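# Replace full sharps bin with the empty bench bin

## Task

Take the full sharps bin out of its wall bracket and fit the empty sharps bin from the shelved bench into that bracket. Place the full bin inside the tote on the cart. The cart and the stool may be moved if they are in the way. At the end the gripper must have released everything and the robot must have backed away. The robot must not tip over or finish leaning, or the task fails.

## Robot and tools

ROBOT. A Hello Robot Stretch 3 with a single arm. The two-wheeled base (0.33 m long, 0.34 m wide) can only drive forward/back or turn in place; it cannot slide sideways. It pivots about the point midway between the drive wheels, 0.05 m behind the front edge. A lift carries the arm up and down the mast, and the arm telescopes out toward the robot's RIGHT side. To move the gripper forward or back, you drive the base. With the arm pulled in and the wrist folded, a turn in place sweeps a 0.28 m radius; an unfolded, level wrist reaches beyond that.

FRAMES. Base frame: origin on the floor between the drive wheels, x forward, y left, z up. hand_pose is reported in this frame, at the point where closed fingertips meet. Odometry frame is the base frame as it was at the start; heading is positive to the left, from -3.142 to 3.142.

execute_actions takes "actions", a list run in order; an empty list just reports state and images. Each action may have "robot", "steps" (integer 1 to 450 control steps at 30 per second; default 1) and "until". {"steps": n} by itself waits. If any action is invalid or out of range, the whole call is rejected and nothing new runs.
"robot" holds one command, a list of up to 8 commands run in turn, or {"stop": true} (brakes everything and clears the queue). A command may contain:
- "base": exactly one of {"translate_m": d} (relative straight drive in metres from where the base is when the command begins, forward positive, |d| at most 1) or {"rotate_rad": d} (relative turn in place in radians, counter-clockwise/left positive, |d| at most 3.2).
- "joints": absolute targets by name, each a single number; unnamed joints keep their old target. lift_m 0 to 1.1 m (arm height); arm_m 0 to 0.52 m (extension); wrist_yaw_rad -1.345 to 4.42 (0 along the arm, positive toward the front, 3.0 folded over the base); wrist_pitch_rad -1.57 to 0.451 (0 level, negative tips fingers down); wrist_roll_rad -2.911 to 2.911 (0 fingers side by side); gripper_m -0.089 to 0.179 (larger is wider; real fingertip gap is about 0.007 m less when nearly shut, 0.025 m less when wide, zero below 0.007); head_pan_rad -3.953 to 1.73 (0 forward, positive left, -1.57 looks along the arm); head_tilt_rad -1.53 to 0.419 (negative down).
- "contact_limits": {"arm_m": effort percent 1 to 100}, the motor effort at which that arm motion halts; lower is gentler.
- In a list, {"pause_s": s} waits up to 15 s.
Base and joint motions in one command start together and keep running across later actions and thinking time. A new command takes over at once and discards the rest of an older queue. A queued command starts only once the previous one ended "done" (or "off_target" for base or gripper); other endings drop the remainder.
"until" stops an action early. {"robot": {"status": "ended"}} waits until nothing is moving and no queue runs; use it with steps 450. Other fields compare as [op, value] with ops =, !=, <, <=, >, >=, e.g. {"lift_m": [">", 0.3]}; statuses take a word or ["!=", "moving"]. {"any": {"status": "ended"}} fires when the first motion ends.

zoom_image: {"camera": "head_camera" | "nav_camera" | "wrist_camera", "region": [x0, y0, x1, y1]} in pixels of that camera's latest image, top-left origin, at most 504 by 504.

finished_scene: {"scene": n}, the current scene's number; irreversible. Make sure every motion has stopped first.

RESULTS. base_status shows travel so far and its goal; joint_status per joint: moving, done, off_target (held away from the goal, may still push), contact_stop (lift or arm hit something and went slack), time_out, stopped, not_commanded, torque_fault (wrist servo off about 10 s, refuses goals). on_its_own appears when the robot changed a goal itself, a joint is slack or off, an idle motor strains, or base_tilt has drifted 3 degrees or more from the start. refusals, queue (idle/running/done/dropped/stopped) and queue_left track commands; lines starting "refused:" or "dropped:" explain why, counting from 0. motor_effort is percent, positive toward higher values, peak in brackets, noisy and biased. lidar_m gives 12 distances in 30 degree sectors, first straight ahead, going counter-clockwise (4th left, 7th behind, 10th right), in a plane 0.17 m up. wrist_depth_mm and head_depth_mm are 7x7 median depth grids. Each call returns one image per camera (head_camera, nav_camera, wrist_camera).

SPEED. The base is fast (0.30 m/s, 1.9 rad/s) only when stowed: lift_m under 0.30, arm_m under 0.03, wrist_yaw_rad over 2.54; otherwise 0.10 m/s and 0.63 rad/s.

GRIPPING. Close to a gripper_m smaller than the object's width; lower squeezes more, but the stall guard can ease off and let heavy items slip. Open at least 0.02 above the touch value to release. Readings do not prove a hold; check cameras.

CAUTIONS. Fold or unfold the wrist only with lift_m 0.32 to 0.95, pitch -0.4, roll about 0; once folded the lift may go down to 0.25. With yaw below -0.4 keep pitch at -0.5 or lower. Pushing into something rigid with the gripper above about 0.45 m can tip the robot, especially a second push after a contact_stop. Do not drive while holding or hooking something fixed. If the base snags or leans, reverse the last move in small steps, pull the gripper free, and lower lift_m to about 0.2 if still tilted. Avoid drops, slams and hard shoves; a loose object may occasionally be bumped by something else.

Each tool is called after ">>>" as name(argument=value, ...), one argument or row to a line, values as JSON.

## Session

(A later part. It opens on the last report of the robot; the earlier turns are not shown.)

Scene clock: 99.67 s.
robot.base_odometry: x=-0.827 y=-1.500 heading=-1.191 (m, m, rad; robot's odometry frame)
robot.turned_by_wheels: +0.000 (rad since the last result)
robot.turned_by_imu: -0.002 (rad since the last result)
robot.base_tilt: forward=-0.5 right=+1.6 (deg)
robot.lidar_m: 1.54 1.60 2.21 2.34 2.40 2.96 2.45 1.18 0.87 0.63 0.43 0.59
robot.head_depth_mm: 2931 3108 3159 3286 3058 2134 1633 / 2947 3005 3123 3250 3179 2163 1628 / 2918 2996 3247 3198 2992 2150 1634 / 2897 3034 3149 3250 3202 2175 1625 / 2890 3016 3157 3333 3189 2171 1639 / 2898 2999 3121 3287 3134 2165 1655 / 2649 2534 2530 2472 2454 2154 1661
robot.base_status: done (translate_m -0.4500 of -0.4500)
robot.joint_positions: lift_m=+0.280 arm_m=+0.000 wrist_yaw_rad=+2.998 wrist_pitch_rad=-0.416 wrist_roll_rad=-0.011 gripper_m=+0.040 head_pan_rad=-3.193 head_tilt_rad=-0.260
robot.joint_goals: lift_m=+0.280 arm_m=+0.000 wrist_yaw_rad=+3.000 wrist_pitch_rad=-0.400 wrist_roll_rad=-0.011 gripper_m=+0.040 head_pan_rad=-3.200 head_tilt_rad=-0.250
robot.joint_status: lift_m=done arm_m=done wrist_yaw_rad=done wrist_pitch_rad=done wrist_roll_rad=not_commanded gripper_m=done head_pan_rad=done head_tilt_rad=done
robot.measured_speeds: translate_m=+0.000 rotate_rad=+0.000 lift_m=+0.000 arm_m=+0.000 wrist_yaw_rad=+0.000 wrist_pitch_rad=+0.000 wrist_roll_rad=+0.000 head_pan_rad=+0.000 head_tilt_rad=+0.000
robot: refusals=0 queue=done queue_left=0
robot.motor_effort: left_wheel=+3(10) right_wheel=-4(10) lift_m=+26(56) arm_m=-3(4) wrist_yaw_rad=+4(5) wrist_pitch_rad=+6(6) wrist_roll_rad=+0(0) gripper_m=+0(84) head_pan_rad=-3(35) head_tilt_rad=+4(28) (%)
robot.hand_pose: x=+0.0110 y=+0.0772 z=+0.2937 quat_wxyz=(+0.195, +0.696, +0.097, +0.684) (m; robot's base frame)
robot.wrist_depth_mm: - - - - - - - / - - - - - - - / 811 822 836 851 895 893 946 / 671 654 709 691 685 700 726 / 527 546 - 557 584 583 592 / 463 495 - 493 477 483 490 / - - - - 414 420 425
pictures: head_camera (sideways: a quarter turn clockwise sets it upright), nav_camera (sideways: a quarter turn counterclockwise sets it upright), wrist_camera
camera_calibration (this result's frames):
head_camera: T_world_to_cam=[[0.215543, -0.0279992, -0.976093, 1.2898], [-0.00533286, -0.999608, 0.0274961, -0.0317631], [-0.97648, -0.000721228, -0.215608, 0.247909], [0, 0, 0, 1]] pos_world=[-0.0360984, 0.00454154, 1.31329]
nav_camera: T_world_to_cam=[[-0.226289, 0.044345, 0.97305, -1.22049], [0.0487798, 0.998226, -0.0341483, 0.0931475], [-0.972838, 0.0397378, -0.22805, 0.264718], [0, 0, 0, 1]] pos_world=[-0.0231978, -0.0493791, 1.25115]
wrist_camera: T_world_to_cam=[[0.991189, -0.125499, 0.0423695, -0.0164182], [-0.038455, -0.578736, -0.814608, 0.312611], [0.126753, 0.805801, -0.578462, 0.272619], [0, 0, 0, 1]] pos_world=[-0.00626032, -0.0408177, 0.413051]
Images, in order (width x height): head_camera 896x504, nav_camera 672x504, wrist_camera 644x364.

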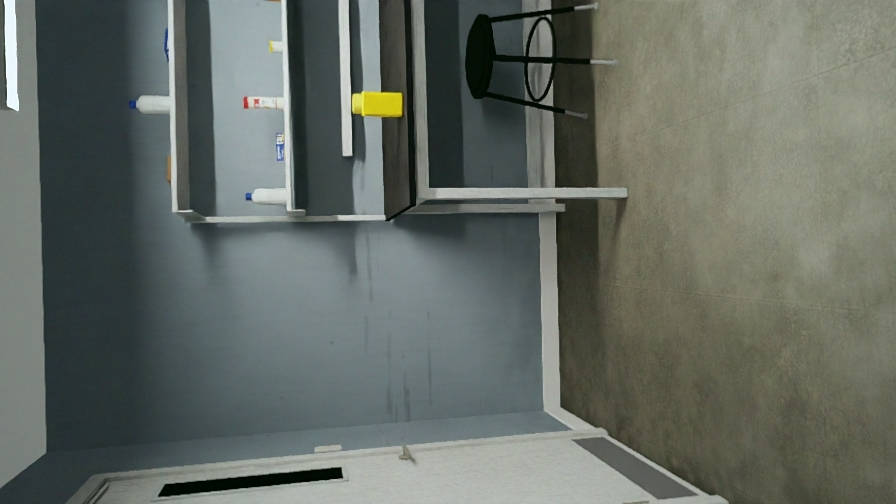

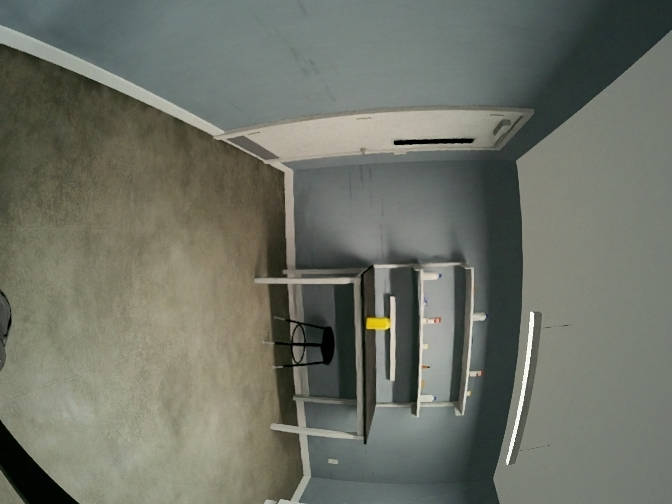

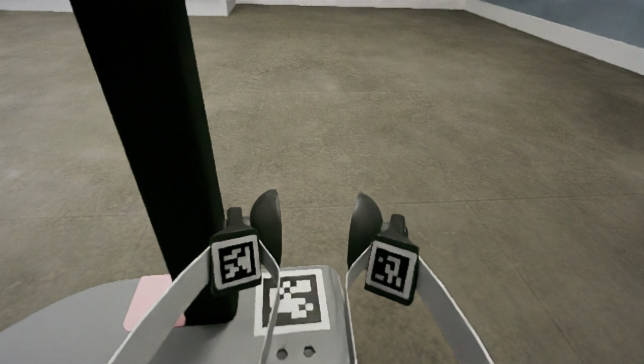

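>>> execute_actions(
  actions=[
    {"robot":[{"base":{"rotate_rad":-0.284}},{"base":{"translate_m":-1.0}},{"base":{"translate_m":-1.0}}],"steps":450,"until":{"robot":{"status":"ended"}}},
    {"robot":[{"base":{"translate_m":-0.1},"joints":{"lift_m":0.6,"head_pan_rad":-1.57,"head_tilt_rad":-0.5}},{"base":{"rotate_rad":-1.262},"joints":{"lift_m":0.94}},{"joints":{"wrist_yaw_rad":0.0,"gripper_m":0.175}},{"joints":{"wrist_pitch_rad":0.0}}],"steps":450,"until":{"robot":{"status":"ended"}}},
  ],
)

Scene clock: 124.50 s.
robot.base_odometry: x=-1.029 y=+0.590 heading=-2.736 (m, m, rad; robot's odometry frame)
robot.turned_by_wheels: -1.546 (rad since the last result)
robot.turned_by_imu: -1.577 (rad since the last result)
robot.base_tilt: forward=-0.6 right=+1.6 (deg)
robot.lidar_m: 1.37 1.47 2.07 3.53 2.39 1.80 1.75 1.17 0.56 0.78 0.53 1.42
robot.head_depth_mm: 966 1068 1154 856 614 510 - / 866 1071 1150 738 581 529 - / 979 1080 1164 499 528 - - / 769 1094 1167 872 621 525 1319 / 982 1096 1174 882 626 539 1345 / 981 1103 1171 887 629 540 1344 / 880 1097 1211 898 632 542 1313
robot.base_status: done (rotate_rad -1.2618 of -1.2620)
robot.joint_positions: lift_m=+0.940 arm_m=+0.000 wrist_yaw_rad=+0.003 wrist_pitch_rad=-0.026 wrist_roll_rad=-0.011 gripper_m=+0.175 head_pan_rad=-1.577 head_tilt_rad=-0.494
robot.joint_goals: lift_m=+0.940 arm_m=+0.000 wrist_yaw_rad=+0.000 wrist_pitch_rad=+0.000 wrist_roll_rad=-0.011 gripper_m=+0.175 head_pan_rad=-1.570 head_tilt_rad=-0.500
robot.joint_status: lift_m=done arm_m=done wrist_yaw_rad=done wrist_pitch_rad=done wrist_roll_rad=not_commanded gripper_m=done head_pan_rad=done head_tilt_rad=done
robot.measured_speeds: translate_m=+0.000 rotate_rad=+0.000 lift_m=+0.000 arm_m=+0.000 wrist_yaw_rad=+0.000 wrist_pitch_rad=+0.000 wrist_roll_rad=+0.000 head_pan_rad=+0.000 head_tilt_rad=+0.000
robot: refusals=0 queue=done queue_left=0
robot.motor_effort: left_wheel=+4(11) right_wheel=-5(14) lift_m=+55(54) arm_m=-3(3) wrist_yaw_rad=-3(4) wrist_pitch_rad=+9(9) wrist_roll_rad=+0(0) gripper_m=+0(88) head_pan_rad=+2(38) head_tilt_rad=-2(15) (%)
robot.hand_pose: x=-0.0207 y=-0.4007 z=+1.0475 quat_wxyz=(+0.711, +0.011, -0.703, -0.008) (m; robot's base frame)
robot.wrist_depth_mm: 886 877 865 885 843 842 849 / 933 922 918 899 895 875 864 / 966 949 951 249 817 890 846 / - - 768 240 676 873 932 / - 467 475 249 440 542 547 / - 344 349 262 345 362 381 / 265 267 271 264 271 290 280
pictures: head_camera (sideways: a quarter turn clockwise sets it upright), nav_camera (sideways: a quarter turn counterclockwise sets it upright), wrist_camera
camera_calibration (this result's frames):
head_camera: T_world_to_cam=[[0.0195604, 0.437541, -0.898986, 1.19032], [0.998778, 0.0322742, 0.0374397, -0.0508237], [0.0453955, -0.898619, -0.436375, 0.52899], [0, 0, 0, 1]] pos_world=[0.00346464, -0.0438142, 1.30282]
nav_camera: T_world_to_cam=[[-0.0353967, -0.447992, 0.893337, -1.11759], [-0.999362, 0.0115466, -0.0338073, 0.0990869], [0.00483042, -0.893963, -0.448115, 0.545151], [0, 0, 0, 1]] pos_world=[0.0568315, -0.0144696, 1.24602]
wrist_camera: T_world_to_cam=[[-0.998933, -0.0037613, 0.0460377, -0.0731826], [-0.0456996, 0.225489, -0.973173, 1.13708], [-0.00672061, -0.974238, -0.22542, 0.0119009], [0, 0, 0, 1]] pos_world=[-0.0210606, -0.245079, 1.11262]
Images, in order (width x height): head_camera 896x504, nav_camera 672x504, wrist_camera 644x364.

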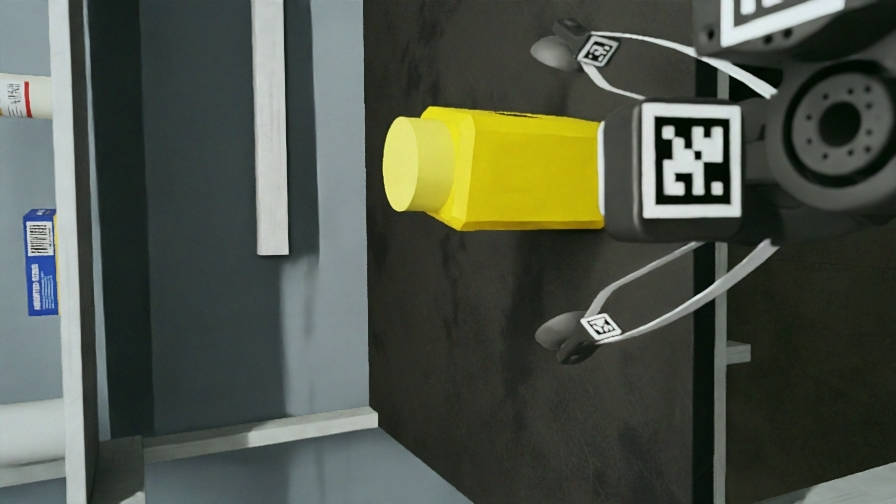

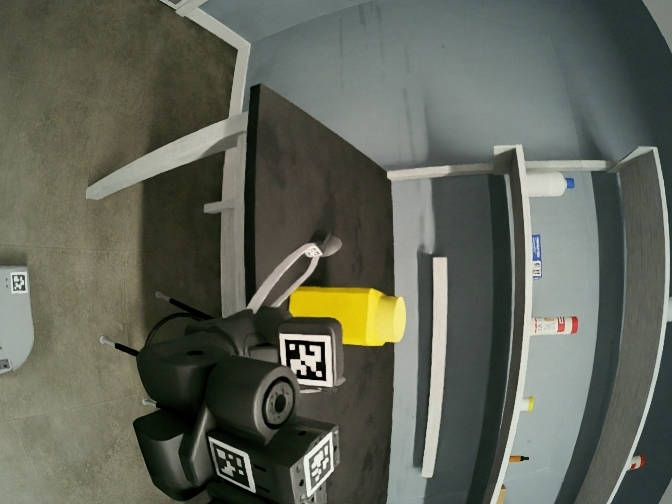

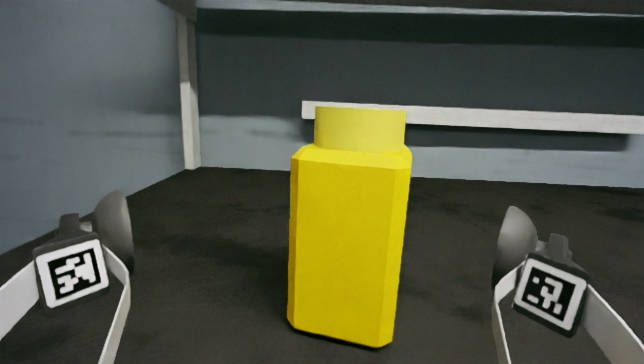

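>>> zoom_image(
  camera="head_camera",
  region=[370, 80, 620, 260],
)

>>> zoom_image(
  camera="wrist_camera",
  region=[250, 90, 450, 364],
)

Region (370, 80, 620, 260) of head_camera's 896x504 image, scaled by 2.016, with more detail than that image has; it fills the top 363 rows of this view, and the rest is white.

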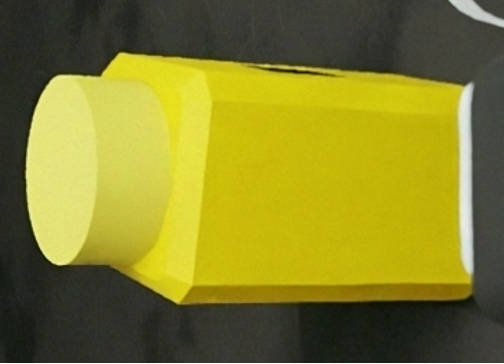

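Region (250, 90, 450, 364) of wrist_camera's 644x364 image, scaled by 1.839; it fills the left 368 columns of this view, and the rest is white.

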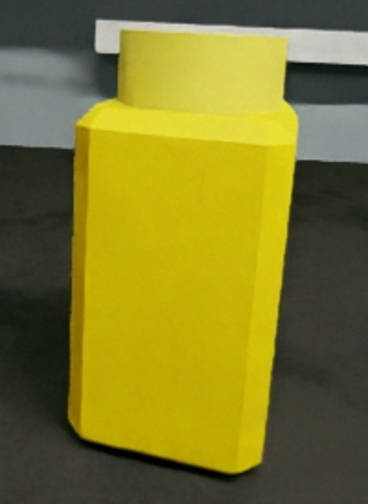

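>>> execute_actions(
  actions=[
    {"robot":{"base":{"translate_m":-0.372},"joints":{"wrist_yaw_rad":1.31,"head_pan_rad":-1.1,"head_tilt_rad":-0.5}},"steps":200,"until":{"robot":{"translate_m":["<",-0.22]}}},
    {"robot":{"joints":{"arm_m":0.286}},"steps":200,"until":{"robot":{"status":"ended"}}},
  ],
)

Scene clock: 136.17 s.
robot.base_odometry: x=-0.687 y=+0.737 heading=-2.736 (m, m, rad; robot's odometry frame)
robot.turned_by_wheels: +0.000 (rad since the last result)
robot.turned_by_imu: -0.002 (rad since the last result)
robot.base_tilt: forward=-0.5 right=+1.6 (deg)
robot.lidar_m: 1.74 1.85 2.57 3.54 1.88 1.42 1.37 0.83 1.11 0.51 0.81 0.79
robot.head_depth_mm: 970 1062 1108 967 570 493 771 / 1005 1113 1187 859 592 529 821 / 1050 1176 1257 867 616 1491 1304 / 1124 1250 1314 589 600 1540 1333 / 997 1337 1422 610 625 1638 1333 / 1264 1420 1591 884 685 1640 1344 / 1383 1532 1717 891 727 997 1098
robot.base_status: done (translate_m -0.3720 of -0.3720)
robot.joint_positions: lift_m=+0.940 arm_m=+0.286 wrist_yaw_rad=+1.308 wrist_pitch_rad=-0.025 wrist_roll_rad=-0.011 gripper_m=+0.175 head_pan_rad=-1.107 head_tilt_rad=-0.494
robot.joint_goals: lift_m=+0.940 arm_m=+0.286 wrist_yaw_rad=+1.310 wrist_pitch_rad=+0.000 wrist_roll_rad=-0.011 gripper_m=+0.175 head_pan_rad=-1.100 head_tilt_rad=-0.500
robot.joint_status: lift_m=done arm_m=done wrist_yaw_rad=done wrist_pitch_rad=done wrist_roll_rad=not_commanded gripper_m=done head_pan_rad=done head_tilt_rad=done
robot.measured_speeds: translate_m=+0.000 rotate_rad=+0.000 lift_m=+0.000 arm_m=+0.000 wrist_yaw_rad=+0.000 wrist_pitch_rad=+0.000 wrist_roll_rad=+0.000 head_pan_rad=+0.000 head_tilt_rad=+0.000
robot: refusals=0 queue=done queue_left=0
robot.motor_effort: left_wheel=+3(4) right_wheel=-5(10) lift_m=+54(55) arm_m=+3(2) wrist_yaw_rad=+3(5) wrist_pitch_rad=+9(10) wrist_roll_rad=+0(0) gripper_m=+0(0) head_pan_rad=+3(27) head_tilt_rad=-2(2) (%)
robot.hand_pose: x=+0.2254 y=-0.4971 z=+1.0477 quat_wxyz=(+0.570, +0.435, -0.552, +0.425) (m; robot's base frame)
robot.wrist_depth_mm: - - - - - 895 687 / - - - - - 934 696 / - - - 215 - 909 693 / - - - 210 - 772 702 / - - 445 219 472 536 544 / - - 327 227 344 358 385 / - - 258 238 277 284 277
pictures: head_camera (sideways: a quarter turn clockwise sets it upright), nav_camera (sideways: a quarter turn counterclockwise sets it upright), wrist_camera
camera_calibration (this result's frames):
head_camera: T_world_to_cam=[[-0.180673, 0.398978, -0.898985, 1.19154], [0.875916, 0.481009, 0.0374398, -0.0500743], [0.447358, -0.780671, -0.436376, 0.52654], [0, 0, 0, 1]] pos_world=[0.0235887, -0.0402589, 1.30282]
nav_camera: T_world_to_cam=[[0.171285, -0.415466, 0.893336, -1.11885], [-0.896278, -0.442202, -0.0338073, 0.0984581], [0.409081, -0.794887, -0.448115, 0.542686], [0, 0, 0, 1]] pos_world=[0.0578848, 0.0100691, 1.24602]
wrist_camera: T_world_to_cam=[[-0.258844, -0.964821, 0.0460388, -0.472344], [-0.228772, 0.0149289, -0.973366, 1.10706], [0.938437, -0.262482, -0.224588, 0.0596196], [0, 0, 0, 1]] pos_world=[0.0750518, -0.456606, 1.11271]
Images, in order (width x height): head_camera 896x504, nav_camera 672x504, wrist_camera 644x364.

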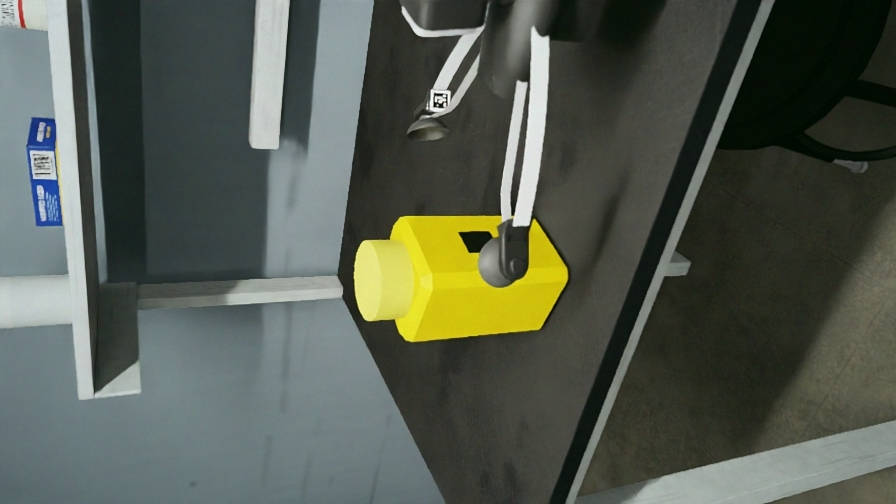

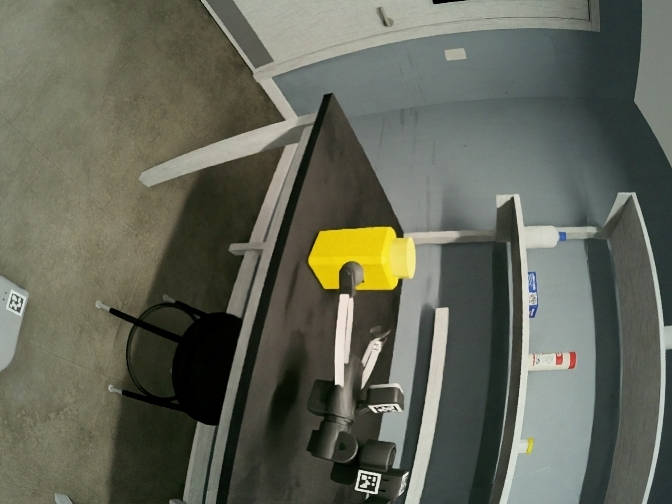

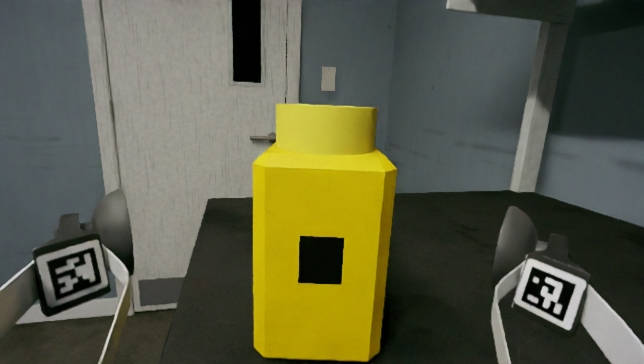

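>>> execute_actions(
  actions=[
    {"robot":{"base":{"translate_m":0.106},"joints":{"arm_m":0.318,"head_pan_rad":-1.25}},"steps":200,"until":{"robot":{"status":"ended"}}},
  ],
)

Scene clock: 139.53 s.
robot.base_odometry: x=-0.785 y=+0.695 heading=-2.736 (m, m, rad; robot's odometry frame)
robot.turned_by_wheels: +0.000 (rad since the last result)
robot.turned_by_imu: -0.001 (rad since the last result)
robot.base_tilt: forward=-0.6 right=+1.6 (deg)
robot.lidar_m: 1.63 1.74 2.46 3.54 2.03 1.53 1.49 0.93 0.68 0.50 1.12 0.71
robot.head_depth_mm: 917 1039 1104 906 589 494 770 / 978 1075 1139 - 593 512 1228 / 837 1121 1201 866 619 533 1298 / 1051 1163 1243 534 575 1502 1334 / 1042 1181 1266 837 601 1527 1342 / 1011 1288 1402 888 629 1598 1333 / 1218 1339 1480 893 659 1649 979
robot.base_status: done (translate_m +0.1060 of +0.1060)
robot.joint_positions: lift_m=+0.940 arm_m=+0.318 wrist_yaw_rad=+1.308 wrist_pitch_rad=-0.025 wrist_roll_rad=-0.011 gripper_m=+0.175 head_pan_rad=-1.243 head_tilt_rad=-0.494
robot.joint_goals: lift_m=+0.940 arm_m=+0.318 wrist_yaw_rad=+1.310 wrist_pitch_rad=+0.000 wrist_roll_rad=-0.011 gripper_m=+0.175 head_pan_rad=-1.250 head_tilt_rad=-0.500
robot.joint_status: lift_m=done arm_m=done wrist_yaw_rad=done wrist_pitch_rad=done wrist_roll_rad=not_commanded gripper_m=done head_pan_rad=done head_tilt_rad=done
robot.measured_speeds: translate_m=+0.000 rotate_rad=+0.000 lift_m=+0.000 arm_m=+0.000 wrist_yaw_rad=+0.000 wrist_pitch_rad=+0.000 wrist_roll_rad=+0.000 head_pan_rad=+0.000 head_tilt_rad=+0.000
robot: refusals=0 queue=done queue_left=0
robot.motor_effort: left_wheel=+4(5) right_wheel=-5(6) lift_m=+55(55) arm_m=+3(2) wrist_yaw_rad=+3(3) wrist_pitch_rad=+9(9) wrist_roll_rad=+0(0) gripper_m=+0(1) head_pan_rad=-3(15) head_tilt_rad=-2(2) (%)
robot.hand_pose: x=+0.2254 y=-0.5291 z=+1.0477 quat_wxyz=(+0.570, +0.435, -0.552, +0.425) (m; robot's base frame)
robot.wrist_depth_mm: - - - - - 918 594 / - - - - - 881 624 / - - 125 104 - 889 650 / - - 119 107 131 906 676 / - - 104 103 105 548 551 / - - 106 106 107 356 379 / - 277 111 111 112 283 278
pictures: head_camera (sideways: a quarter turn clockwise sets it upright), nav_camera (sideways: a quarter turn counterclockwise sets it upright), wrist_camera
camera_calibration (this result's frames):
head_camera: T_world_to_cam=[[-0.12499, 0.419766, -0.898985, 1.1912], [0.932976, 0.357987, 0.0374398, -0.0504224], [0.337541, -0.834052, -0.436376, 0.52721], [0, 0, 0, 1]] pos_world=[0.0179769, -0.042256, 1.30282]
nav_camera: T_world_to_cam=[[0.113456, -0.434831, 0.893336, -1.11849], [-0.947896, -0.31678, -0.0338073, 0.0987729], [0.297692, -0.842954, -0.448115, 0.543365], [0, 0, 0, 1]] pos_world=[0.0587713, 0.00296512, 1.24602]
wrist_camera: T_world_to_cam=[[-0.258844, -0.964821, 0.0460386, -0.50322], [-0.228772, 0.014929, -0.973366, 1.10754], [0.938437, -0.262482, -0.224588, 0.0512195], [0, 0, 0, 1]] pos_world=[0.0750518, -0.488608, 1.11271]
Images, in order (width x height): head_camera 896x504, nav_camera 672x504, wrist_camera 644x364.

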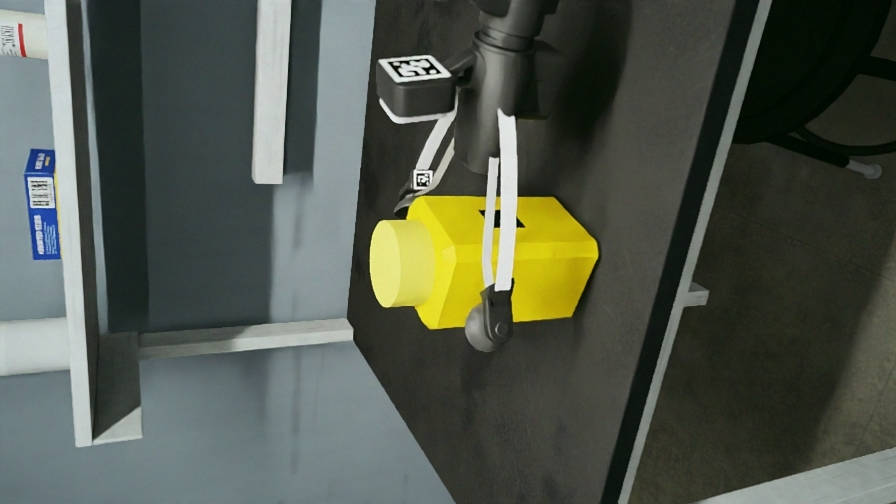

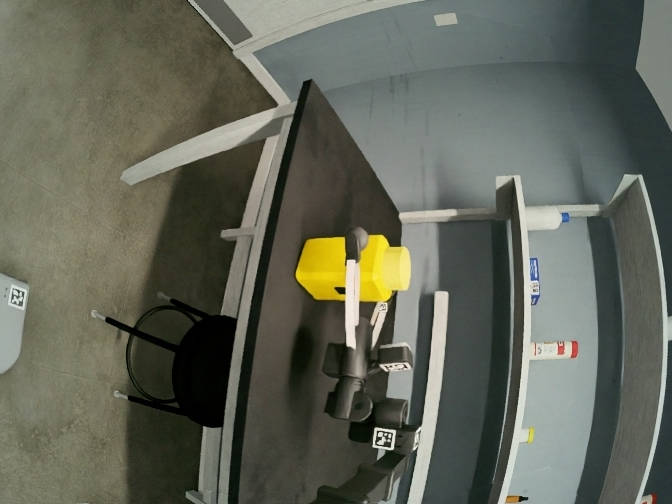

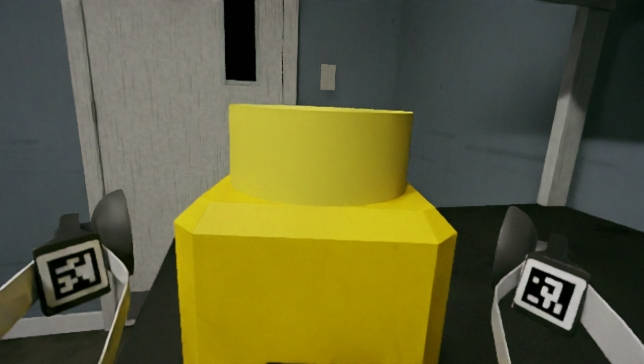

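>>> execute_actions(
  actions=[
    {"robot":[{"joints":{"gripper_m":0.062}},{"joints":{"lift_m":0.975}}],"steps":150,"until":{"robot":{"status":"ended"}}},
  ],
)

Scene clock: 142.40 s.
robot.base_odometry: x=-0.785 y=+0.695 heading=-2.736 (m, m, rad; robot's odometry frame)
robot.turned_by_wheels: +0.000 (rad since the last result)
robot.turned_by_imu: -0.001 (rad since the last result)
robot.base_tilt: forward=-0.6 right=+1.6 (deg)
robot.lidar_m: 1.64 1.74 2.46 3.54 2.03 1.53 1.48 0.93 0.68 0.50 1.12 0.71
robot.head_depth_mm: 917 1033 1102 962 614 494 771 / 983 1076 1133 - 617 512 1231 / 832 1116 1209 743 622 533 1297 / 1049 1172 1234 540 575 1489 1336 / 1055 1183 1255 566 603 1543 1346 / 1006 1281 1399 888 629 1593 1341 / 1216 1335 1494 890 660 1642 974
robot.base_status: done (translate_m +0.1060 of +0.1060)
robot.joint_positions: lift_m=+0.974 arm_m=+0.318 wrist_yaw_rad=+1.308 wrist_pitch_rad=-0.034 wrist_roll_rad=-0.011 gripper_m=+0.066 head_pan_rad=-1.243 head_tilt_rad=-0.494
robot.joint_goals: lift_m=+0.975 arm_m=+0.318 wrist_yaw_rad=+1.310 wrist_pitch_rad=+0.000 wrist_roll_rad=-0.011 gripper_m=+0.065 head_pan_rad=-1.250 head_tilt_rad=-0.500
robot.joint_status: lift_m=done arm_m=done wrist_yaw_rad=done wrist_pitch_rad=done wrist_roll_rad=not_commanded gripper_m=done head_pan_rad=done head_tilt_rad=done
robot.measured_speeds: translate_m=+0.000 rotate_rad=+0.000 lift_m=+0.000 arm_m=+0.000 wrist_yaw_rad=+0.000 wrist_pitch_rad=+0.000 wrist_roll_rad=+0.000 head_pan_rad=+0.000 head_tilt_rad=+0.000
robot: refusals=0 queue=done queue_left=0
robot.motor_effort: left_wheel=+4(3) right_wheel=-4(4) lift_m=+56(59) arm_m=+3(3) wrist_yaw_rad=+3(3) wrist_pitch_rad=+12(13) wrist_roll_rad=+0(0) gripper_m=-21(100) head_pan_rad=-3(3) head_tilt_rad=-2(1) (%)
robot.hand_pose: x=+0.2251 y=-0.5291 z=+1.0804 quat_wxyz=(+0.572, +0.437, -0.550, +0.423) (m; robot's base frame)
robot.wrist_depth_mm: - - - - - 853 610 / - - - - - 940 626 / - - - 117 - 884 644 / - - 129 120 - 899 658 / - - 117 116 116 608 602 / - - 120 119 120 452 429 / - - 124 123 125 326 336
pictures: head_camera (sideways: a quarter turn clockwise sets it upright), nav_camera (sideways: a quarter turn counterclockwise sets it upright), wrist_camera
camera_calibration (this result's frames):
head_camera: T_world_to_cam=[[-0.124983, 0.419768, -0.898985, 1.1912], [0.932982, 0.357971, 0.0374398, -0.0504224], [0.337526, -0.834058, -0.436376, 0.52721], [0, 0, 0, 1]] pos_world=[0.0179762, -0.0422562, 1.30282]
nav_camera: T_world_to_cam=[[0.113449, -0.434833, 0.893336, -1.11849], [-0.947902, -0.316764, -0.0338073, 0.098773], [0.297677, -0.84296, -0.448115, 0.543365], [0, 0, 0, 1]] pos_world=[0.0587713, 0.00296421, 1.24602]
wrist_camera: T_world_to_cam=[[-0.258452, -0.964927, 0.0460307, -0.504866], [-0.236984, 0.0171375, -0.971362, 1.14018], [0.936505, -0.261959, -0.233101, 0.0687457], [0, 0, 0, 1]] pos_world=[0.0753391, -0.48869, 1.14679]
Images, in order (width x height): head_camera 896x504, nav_camera 672x504, wrist_camera 644x364.

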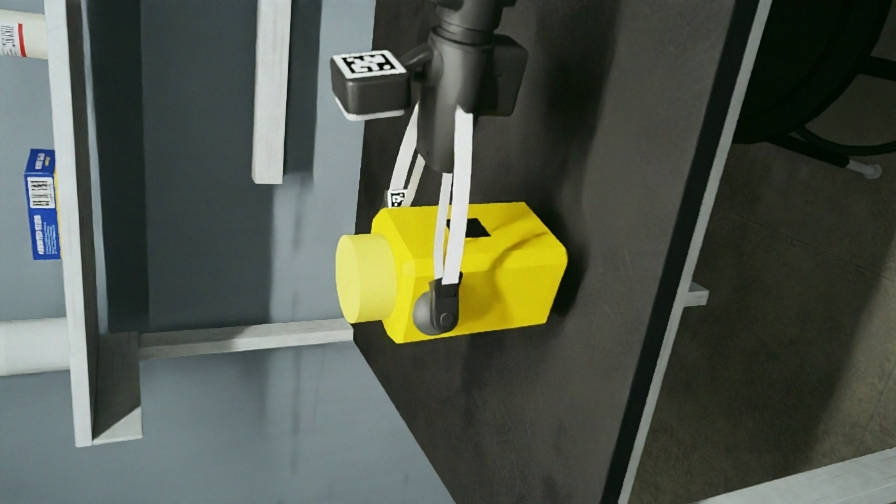

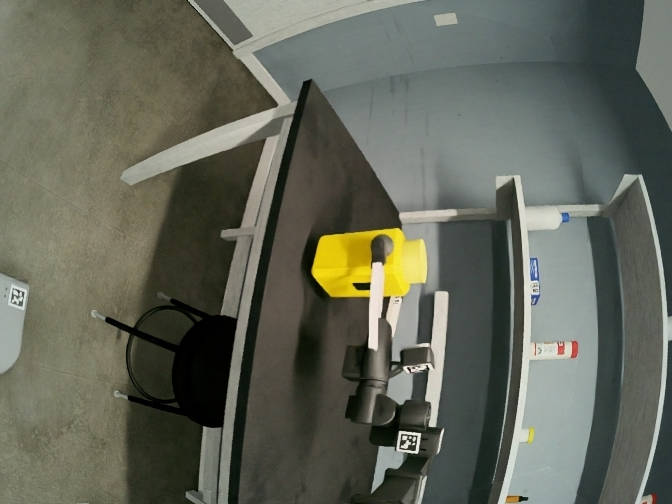

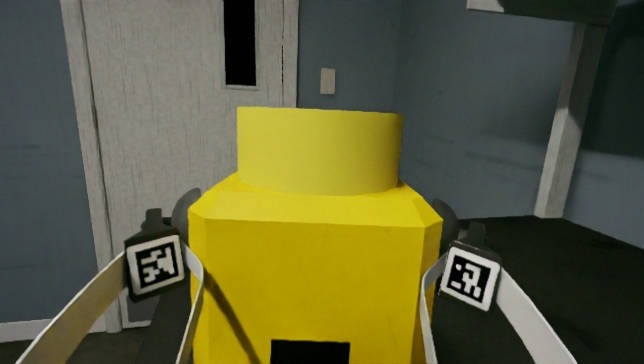

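>>> execute_actions(
  actions=[
    {"robot":[{"base":{"rotate_rad":1.553},"joints":{"arm_m":0.0,"lift_m":0.985,"head_pan_rad":0.0,"head_tilt_rad":-0.3}},{"base":{"translate_m":1.0},"joints":{"wrist_yaw_rad":0.0}},{"base":{"translate_m":1.0}}],"steps":450,"until":{"robot":{"queue_left":["=",1],"translate_m":[">",0.3]}}},
  ],
)

Scene clock: 150.70 s.
robot.base_odometry: x=-0.671 y=+0.416 heading=-1.184 (m, m, rad; robot's odometry frame)
robot.turned_by_wheels: +1.553 (rad since the last result)
robot.turned_by_imu: +1.577 (rad since the last result)
robot.base_tilt: forward=+1.0 right=+0.5 (deg)
robot.lidar_m: 3.23 2.89 1.52 1.48 1.10 0.97 0.80 0.92 1.70 1.64 1.74 2.26
robot.head_depth_mm: 2835 2990 3150 3377 2784 1986 1529 / 2853 2980 3136 3359 2813 1998 1555 / 2860 3017 3205 3383 2859 1990 1545 / 2899 3041 3202 3363 2854 2001 1553 / 2929 3045 3224 3292 2811 2010 1557 / 2912 3051 3185 3421 2873 2017 1573 / 2900 3085 3232 3458 2879 2051 1559
robot.base_status: moving (translate_m +0.3010 of +1.0000)
robot.joint_positions: lift_m=+0.984 arm_m=+0.000 wrist_yaw_rad=+0.003 wrist_pitch_rad=-0.035 wrist_roll_rad=-0.011 gripper_m=+0.069 head_pan_rad=-0.007 head_tilt_rad=-0.310
robot.joint_goals: lift_m=+0.985 arm_m=+0.000 wrist_yaw_rad=+0.000 wrist_pitch_rad=+0.000 wrist_roll_rad=-0.011 gripper_m=+0.068 head_pan_rad=+0.000 head_tilt_rad=-0.300
robot.joint_status: lift_m=done arm_m=done wrist_yaw_rad=done wrist_pitch_rad=done wrist_roll_rad=not_commanded gripper_m=done head_pan_rad=done head_tilt_rad=done
robot.measured_speeds: translate_m=+0.100 rotate_rad=+0.000 lift_m=+0.000 arm_m=+0.000 wrist_yaw_rad=+0.000 wrist_pitch_rad=+0.000 wrist_roll_rad=+0.000 head_pan_rad=+0.000 head_tilt_rad=+0.000
robot: refusals=0 queue=running queue_left=1
robot.on_its_own: gripper_m is held at +0.068, not at your +0.062, by its stall guard, which is not easing now
robot.motor_effort: left_wheel=+0(6) right_wheel=+6(11) lift_m=+56(58) arm_m=-3(5) wrist_yaw_rad=-4(5) wrist_pitch_rad=+13(13) wrist_roll_rad=+0(0) gripper_m=-21(21) head_pan_rad=+3(36) head_tilt_rad=+4(21) (%)
robot.hand_pose: x=-0.0207 y=-0.4005 z=+1.0902 quat_wxyz=(+0.711, +0.014, -0.703, -0.011) (m; robot's base frame)
robot.wrist_depth_mm: - - - - - - - / - - - - - - - / - - - 117 - - - / - - 129 120 - - - / - - 116 116 117 - - / - - 120 120 120 - - / - - 124 124 125 - -
pictures: head_camera (sideways: a quarter turn clockwise sets it upright), nav_camera (sideways: a quarter turn counterclockwise sets it upright), wrist_camera
camera_calibration (this result's frames):
head_camera: T_world_to_cam=[[-0.265386, 0.0187613, -0.96396, 1.27687], [-0.0375408, 0.998851, 0.0297756, -0.0345324], [0.963411, 0.0440898, -0.264377, 0.299552], [0, 0, 0, 1]] pos_world=[0.0489763, -0.0026702, 1.31108]
nav_camera: T_world_to_cam=[[0.276678, -0.0346135, 0.960339, -1.20694], [-0.00620427, -0.999395, -0.0342336, 0.0935919], [0.960943, 0.00351348, -0.276725, 0.316275], [0, 0, 0, 1]] pos_world=[0.0305929, 0.0506475, 1.2498]
wrist_camera: T_world_to_cam=[[-0.998931, -0.00417356, 0.0460292, -0.0753027], [-0.0457273, 0.233989, -0.971163, 1.17981], [-0.00671714, -0.97223, -0.23393, 0.0318685], [0, 0, 0, 1]] pos_world=[-0.0210587, -0.245393, 1.15671]
Images, in order (width x height): head_camera 896x504, nav_camera 672x504, wrist_camera 644x364.

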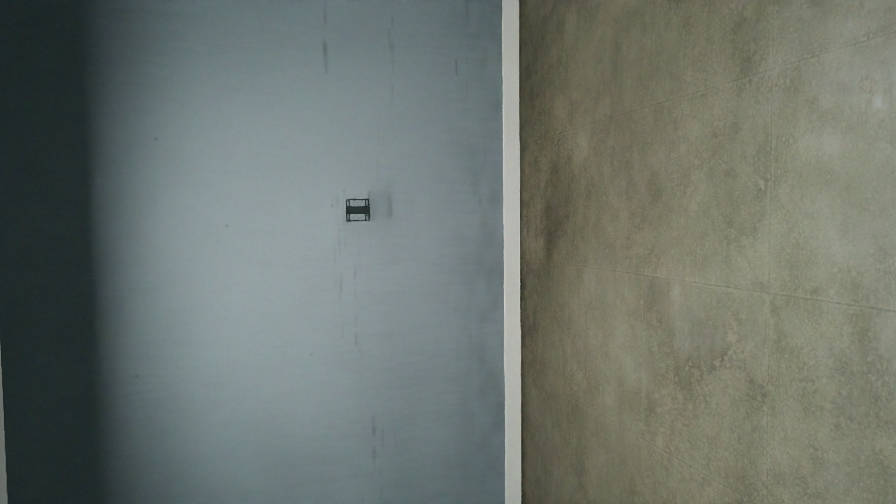

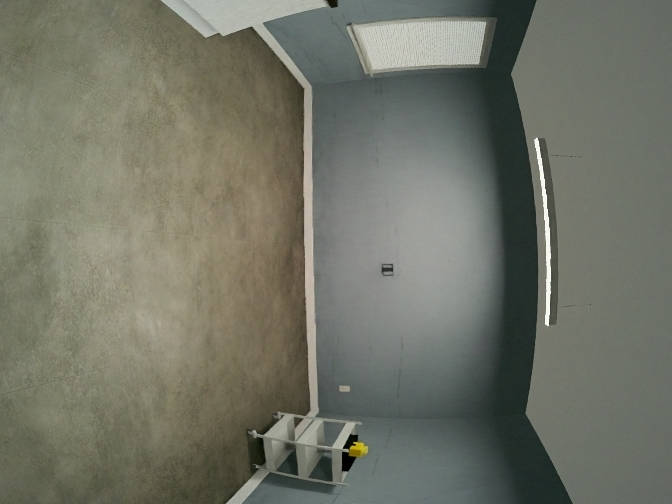

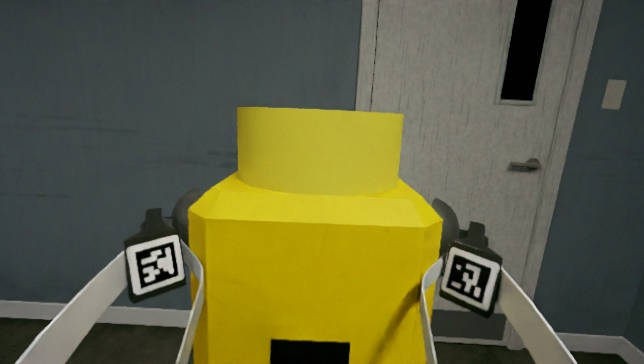

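>>> execute_actions(
  actions=[
    {"steps":450,"until":{"robot":{"queue_left":["=",0],"translate_m":[">",0.9]}}},
    {"steps":450,"until":{"robot":{"queue_left":["=",0],"translate_m":[">",0.9]}}},
    {"robot":[{"base":{"translate_m":0.92}},{"base":{"rotate_rad":1.543},"joints":{"head_pan_rad":-1.45,"head_tilt_rad":-0.55,"arm_m":0.08}},{"base":{"translate_m":-0.06}}],"steps":450,"until":{"robot":{"status":"ended"}}},
    {"steps":200,"until":{"robot":{"status":"ended"}}},
  ],
)

Scene clock: 182.67 s.
robot.base_odometry: x=+0.225 y=-1.938 heading=+0.359 (m, m, rad; robot's odometry frame)
robot.turned_by_wheels: +1.543 (rad since the last result)
robot.turned_by_imu: +1.560 (rad since the last result)
robot.base_tilt: forward=-0.6 right=+1.6 (deg)
robot.lidar_m: 2.09 1.87 2.10 3.26 2.38 1.28 1.24 1.09 0.79 0.76 0.78 1.07
robot.head_depth_mm: 596 648 703 - - - 1155 / 605 656 692 - - - 1184 / 612 668 725 459 927 1043 1200 / 620 679 745 831 933 1066 1218 / 631 689 758 849 956 1095 1236 / 640 698 773 860 974 1126 1255 / 649 713 787 882 1002 1145 1276
robot.base_status: done (translate_m -0.0600 of -0.0600)
robot.joint_positions: lift_m=+0.984 arm_m=+0.080 wrist_yaw_rad=+0.001 wrist_pitch_rad=-0.035 wrist_roll_rad=-0.011 gripper_m=+0.069 head_pan_rad=-1.443 head_tilt_rad=-0.543
robot.joint_goals: lift_m=+0.985 arm_m=+0.080 wrist_yaw_rad=+0.000 wrist_pitch_rad=+0.000 wrist_roll_rad=-0.011 gripper_m=+0.068 head_pan_rad=-1.450 head_tilt_rad=-0.550
robot.joint_status: lift_m=done arm_m=done wrist_yaw_rad=done wrist_pitch_rad=done wrist_roll_rad=not_commanded gripper_m=done head_pan_rad=done head_tilt_rad=done
robot.measured_speeds: translate_m=+0.000 rotate_rad=+0.000 lift_m=+0.000 arm_m=+0.000 wrist_yaw_rad=+0.000 wrist_pitch_rad=+0.000 wrist_roll_rad=+0.000 head_pan_rad=+0.000 head_tilt_rad=+0.000
robot: refusals=0 queue=done queue_left=0
robot.on_its_own: gripper_m is held at +0.068, not at your +0.062, by its stall guard, which is not easing now
robot.motor_effort: left_wheel=-1(3) right_wheel=+4(10) lift_m=+55(56) arm_m=+3(3) wrist_yaw_rad=-1(3) wrist_pitch_rad=+13(13) wrist_roll_rad=+0(0) gripper_m=-20(20) head_pan_rad=-2(37) head_tilt_rad=-2(16) (%)
robot.hand_pose: x=-0.0211 y=-0.4800 z=+1.0902 quat_wxyz=(+0.711, +0.013, -0.703, -0.012) (m; robot's base frame)
robot.wrist_depth_mm: 396 394 388 395 395 387 397 / 408 409 406 409 408 404 407 / 424 427 419 118 420 421 424 / 431 438 129 120 437 446 437 / 458 456 116 116 117 463 462 / 480 488 121 119 120 473 480 / 495 497 125 124 125 495 504
pictures: head_camera (sideways: a quarter turn clockwise sets it upright), nav_camera (sideways: a quarter turn counterclockwise sets it upright), wrist_camera
camera_calibration (this result's frames):
head_camera: T_world_to_cam=[[-0.0445755, 0.479452, -0.876435, 1.1613], [0.98577, 0.163446, 0.0392766, -0.0531333], [0.162081, -0.862213, -0.479915, 0.584933], [0, 0, 0, 1]] pos_world=[0.00933598, -0.0437655, 1.30061]
nav_camera: T_world_to_cam=[[0.0302391, -0.491635, 0.870276, -1.08791], [-0.992169, -0.120325, -0.0334992, 0.0986398], [0.121185, -0.862448, -0.491424, 0.600795], [0, 0, 0, 1]] pos_world=[0.0579574, -0.00483136, 1.24533]
wrist_camera: T_world_to_cam=[[-0.998937, -0.00245131, 0.046027, -0.0752452], [-0.0453217, 0.234068, -0.971163, 1.19843], [-0.00839281, -0.972217, -0.23393, -0.0454505], [0, 0, 0, 1]] pos_world=[-0.0212316, -0.324887, 1.15671]
Images, in order (width x height): head_camera 896x504, nav_camera 672x504, wrist_camera 644x364.

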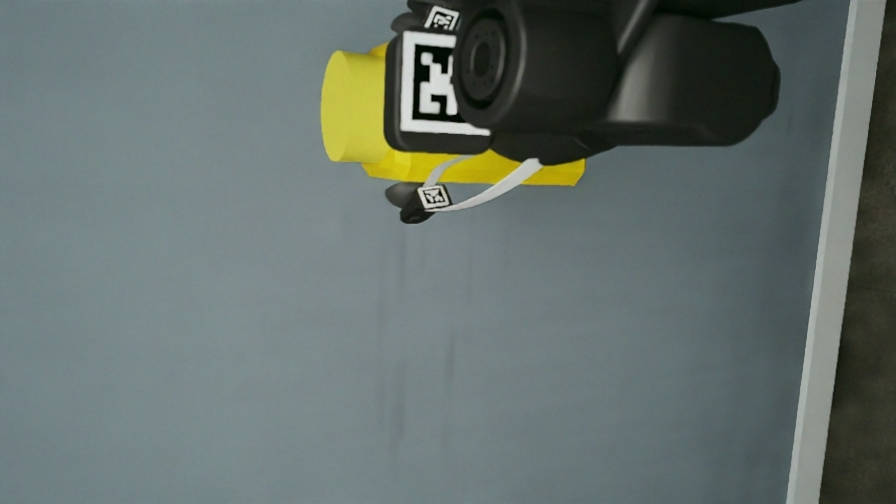

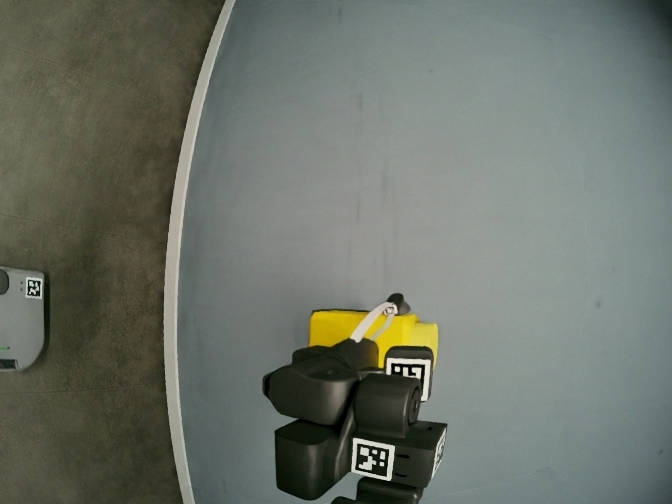

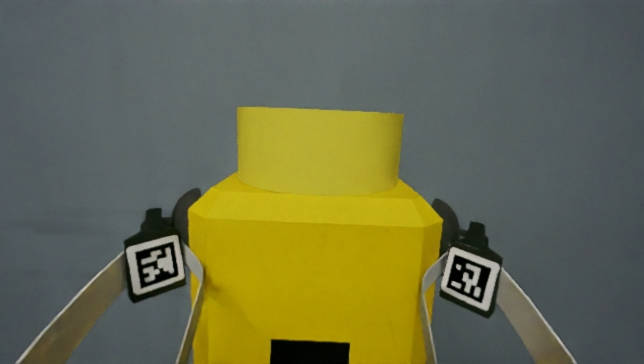

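>>> execute_actions(
  actions=[
    {"robot":{"joints":{"arm_m":0.29,"head_pan_rad":-1.62,"head_tilt_rad":-0.55},"contact_limits":{"arm_m":15}},"steps":200,"until":{"robot":{"status":"ended"}}},
  ],
)

Scene clock: 188.80 s.
robot.base_odometry: x=+0.225 y=-1.938 heading=+0.359 (m, m, rad; robot's odometry frame)
robot.turned_by_wheels: +0.000 (rad since the last result)
robot.turned_by_imu: -0.001 (rad since the last result)
robot.base_tilt: forward=-0.6 right=+1.6 (deg)
robot.lidar_m: 2.09 1.87 2.09 3.24 2.38 1.28 1.24 1.08 0.79 0.76 0.78 1.06
robot.head_depth_mm: 620 674 715 843 933 1062 1218 / 617 673 - 852 932 1064 1203 / 617 672 - 837 925 1059 1206 / 616 669 644 830 917 1053 1203 / 613 670 730 814 915 1044 1196 / 612 668 733 814 916 1044 1209 / 610 664 731 811 911 1039 1202
robot.base_status: done (translate_m -0.0600 of -0.0600)
robot.joint_positions: lift_m=+0.984 arm_m=+0.290 wrist_yaw_rad=+0.001 wrist_pitch_rad=-0.035 wrist_roll_rad=-0.011 gripper_m=+0.069 head_pan_rad=-1.613 head_tilt_rad=-0.543
robot.joint_goals: lift_m=+0.985 arm_m=+0.290 wrist_yaw_rad=+0.000 wrist_pitch_rad=+0.000 wrist_roll_rad=-0.011 gripper_m=+0.068 head_pan_rad=-1.620 head_tilt_rad=-0.550
robot.joint_status: lift_m=done arm_m=done wrist_yaw_rad=done wrist_pitch_rad=done wrist_roll_rad=not_commanded gripper_m=done head_pan_rad=done head_tilt_rad=done
robot.measured_speeds: translate_m=+0.000 rotate_rad=+0.000 lift_m=+0.000 arm_m=+0.000 wrist_yaw_rad=+0.000 wrist_pitch_rad=+0.000 wrist_roll_rad=+0.000 head_pan_rad=+0.000 head_tilt_rad=+0.000
robot: refusals=0 queue=done queue_left=0
robot.on_its_own: gripper_m is held at +0.068, not at your +0.062, by its stall guard, which is not easing now
robot.motor_effort: left_wheel=-1(1) right_wheel=+4(4) lift_m=+56(56) arm_m=+4(2) wrist_yaw_rad=-1(1) wrist_pitch_rad=+13(13) wrist_roll_rad=+0(0) gripper_m=-20(20) head_pan_rad=-3(17) head_tilt_rad=-2(4) (%)
robot.contact_limits: arm_m 15 (drawing in: default 25, maximum 40; extending or still: default 34, maximum 55)
robot.hand_pose: x=-0.0211 y=-0.6900 z=+1.0902 quat_wxyz=(+0.711, +0.013, -0.703, -0.012) (m; robot's base frame)
robot.wrist_depth_mm: 203 202 202 203 203 203 202 / 210 210 210 209 209 211 212 / 220 217 215 118 216 218 219 / 225 225 128 120 225 227 227 / 238 234 116 116 117 236 235 / 247 248 120 119 120 246 247 / - 255 124 124 125 258 258
pictures: head_camera (sideways: a quarter turn clockwise sets it upright), nav_camera (sideways: a quarter turn counterclockwise sets it upright), wrist_camera
camera_calibration (this result's frames):
head_camera: T_world_to_cam=[[0.037225, 0.480149, -0.876397, 1.16075], [0.999212, -0.00577147, 0.0392795, -0.0532191], [0.0138019, -0.877168, -0.479985, 0.585929], [0, 0, 0, 1]] pos_world=[0.00188133, -0.0436816, 1.30061]
nav_camera: T_world_to_cam=[[-0.0534167, -0.489729, 0.870237, -1.08735], [-0.998219, 0.0493535, -0.0334987, 0.098676], [-0.026544, -0.870477, -0.491494, 0.601787], [0, 0, 0, 1]] pos_world=[0.0563915, -0.0135348, 1.24533]
wrist_camera: T_world_to_cam=[[-0.998937, -0.00244086, 0.046027, -0.0757553], [-0.0453192, 0.234069, -0.971163, 1.24759], [-0.00840301, -0.972217, -0.233931, -0.249606], [0, 0, 0, 1]] pos_world=[-0.0212326, -0.534878, 1.15671]
Images, in order (width x height): head_camera 896x504, nav_camera 672x504, wrist_camera 644x364.

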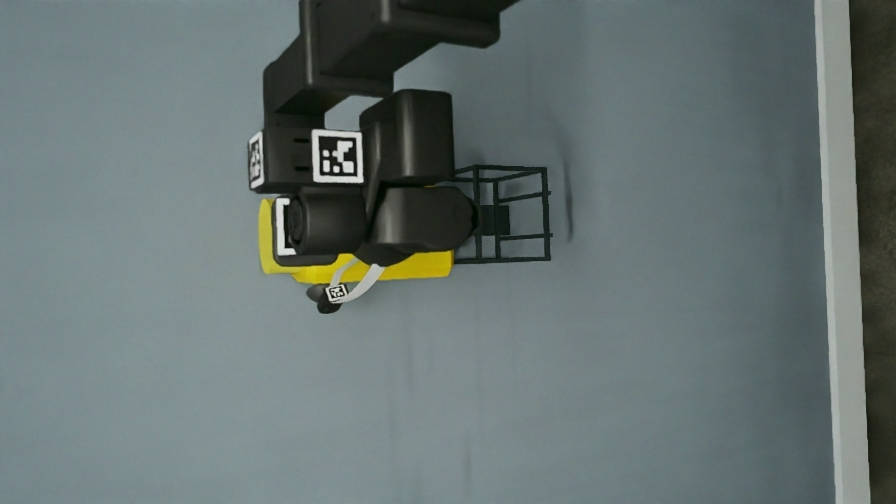

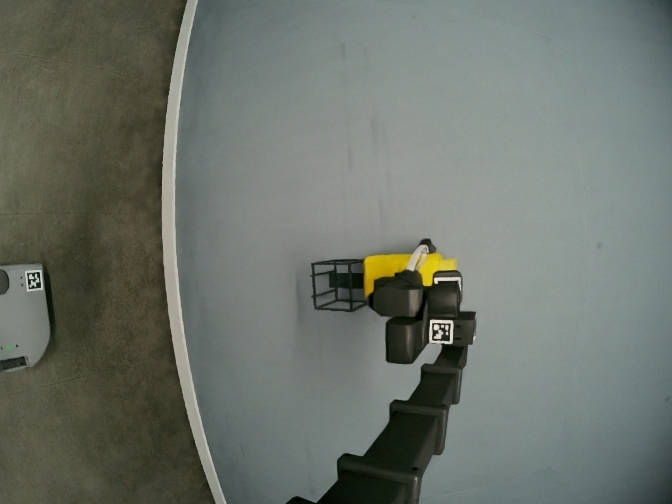

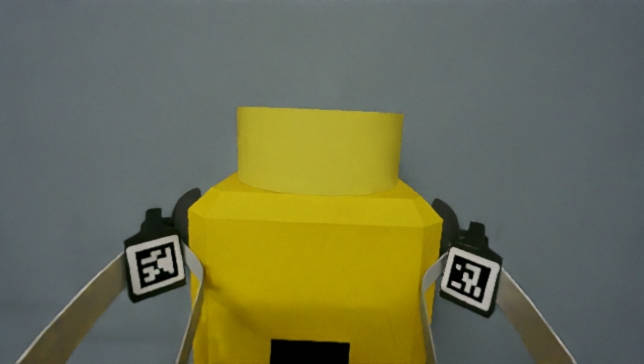

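>>> zoom_image(
  camera="head_camera",
  region=[400, 150, 580, 300],
)

Region (400, 150, 580, 300) of head_camera's 896x504 image, scaled by 2.800, with more detail than that image has.

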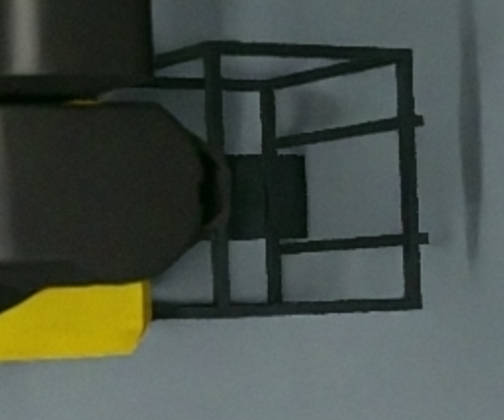

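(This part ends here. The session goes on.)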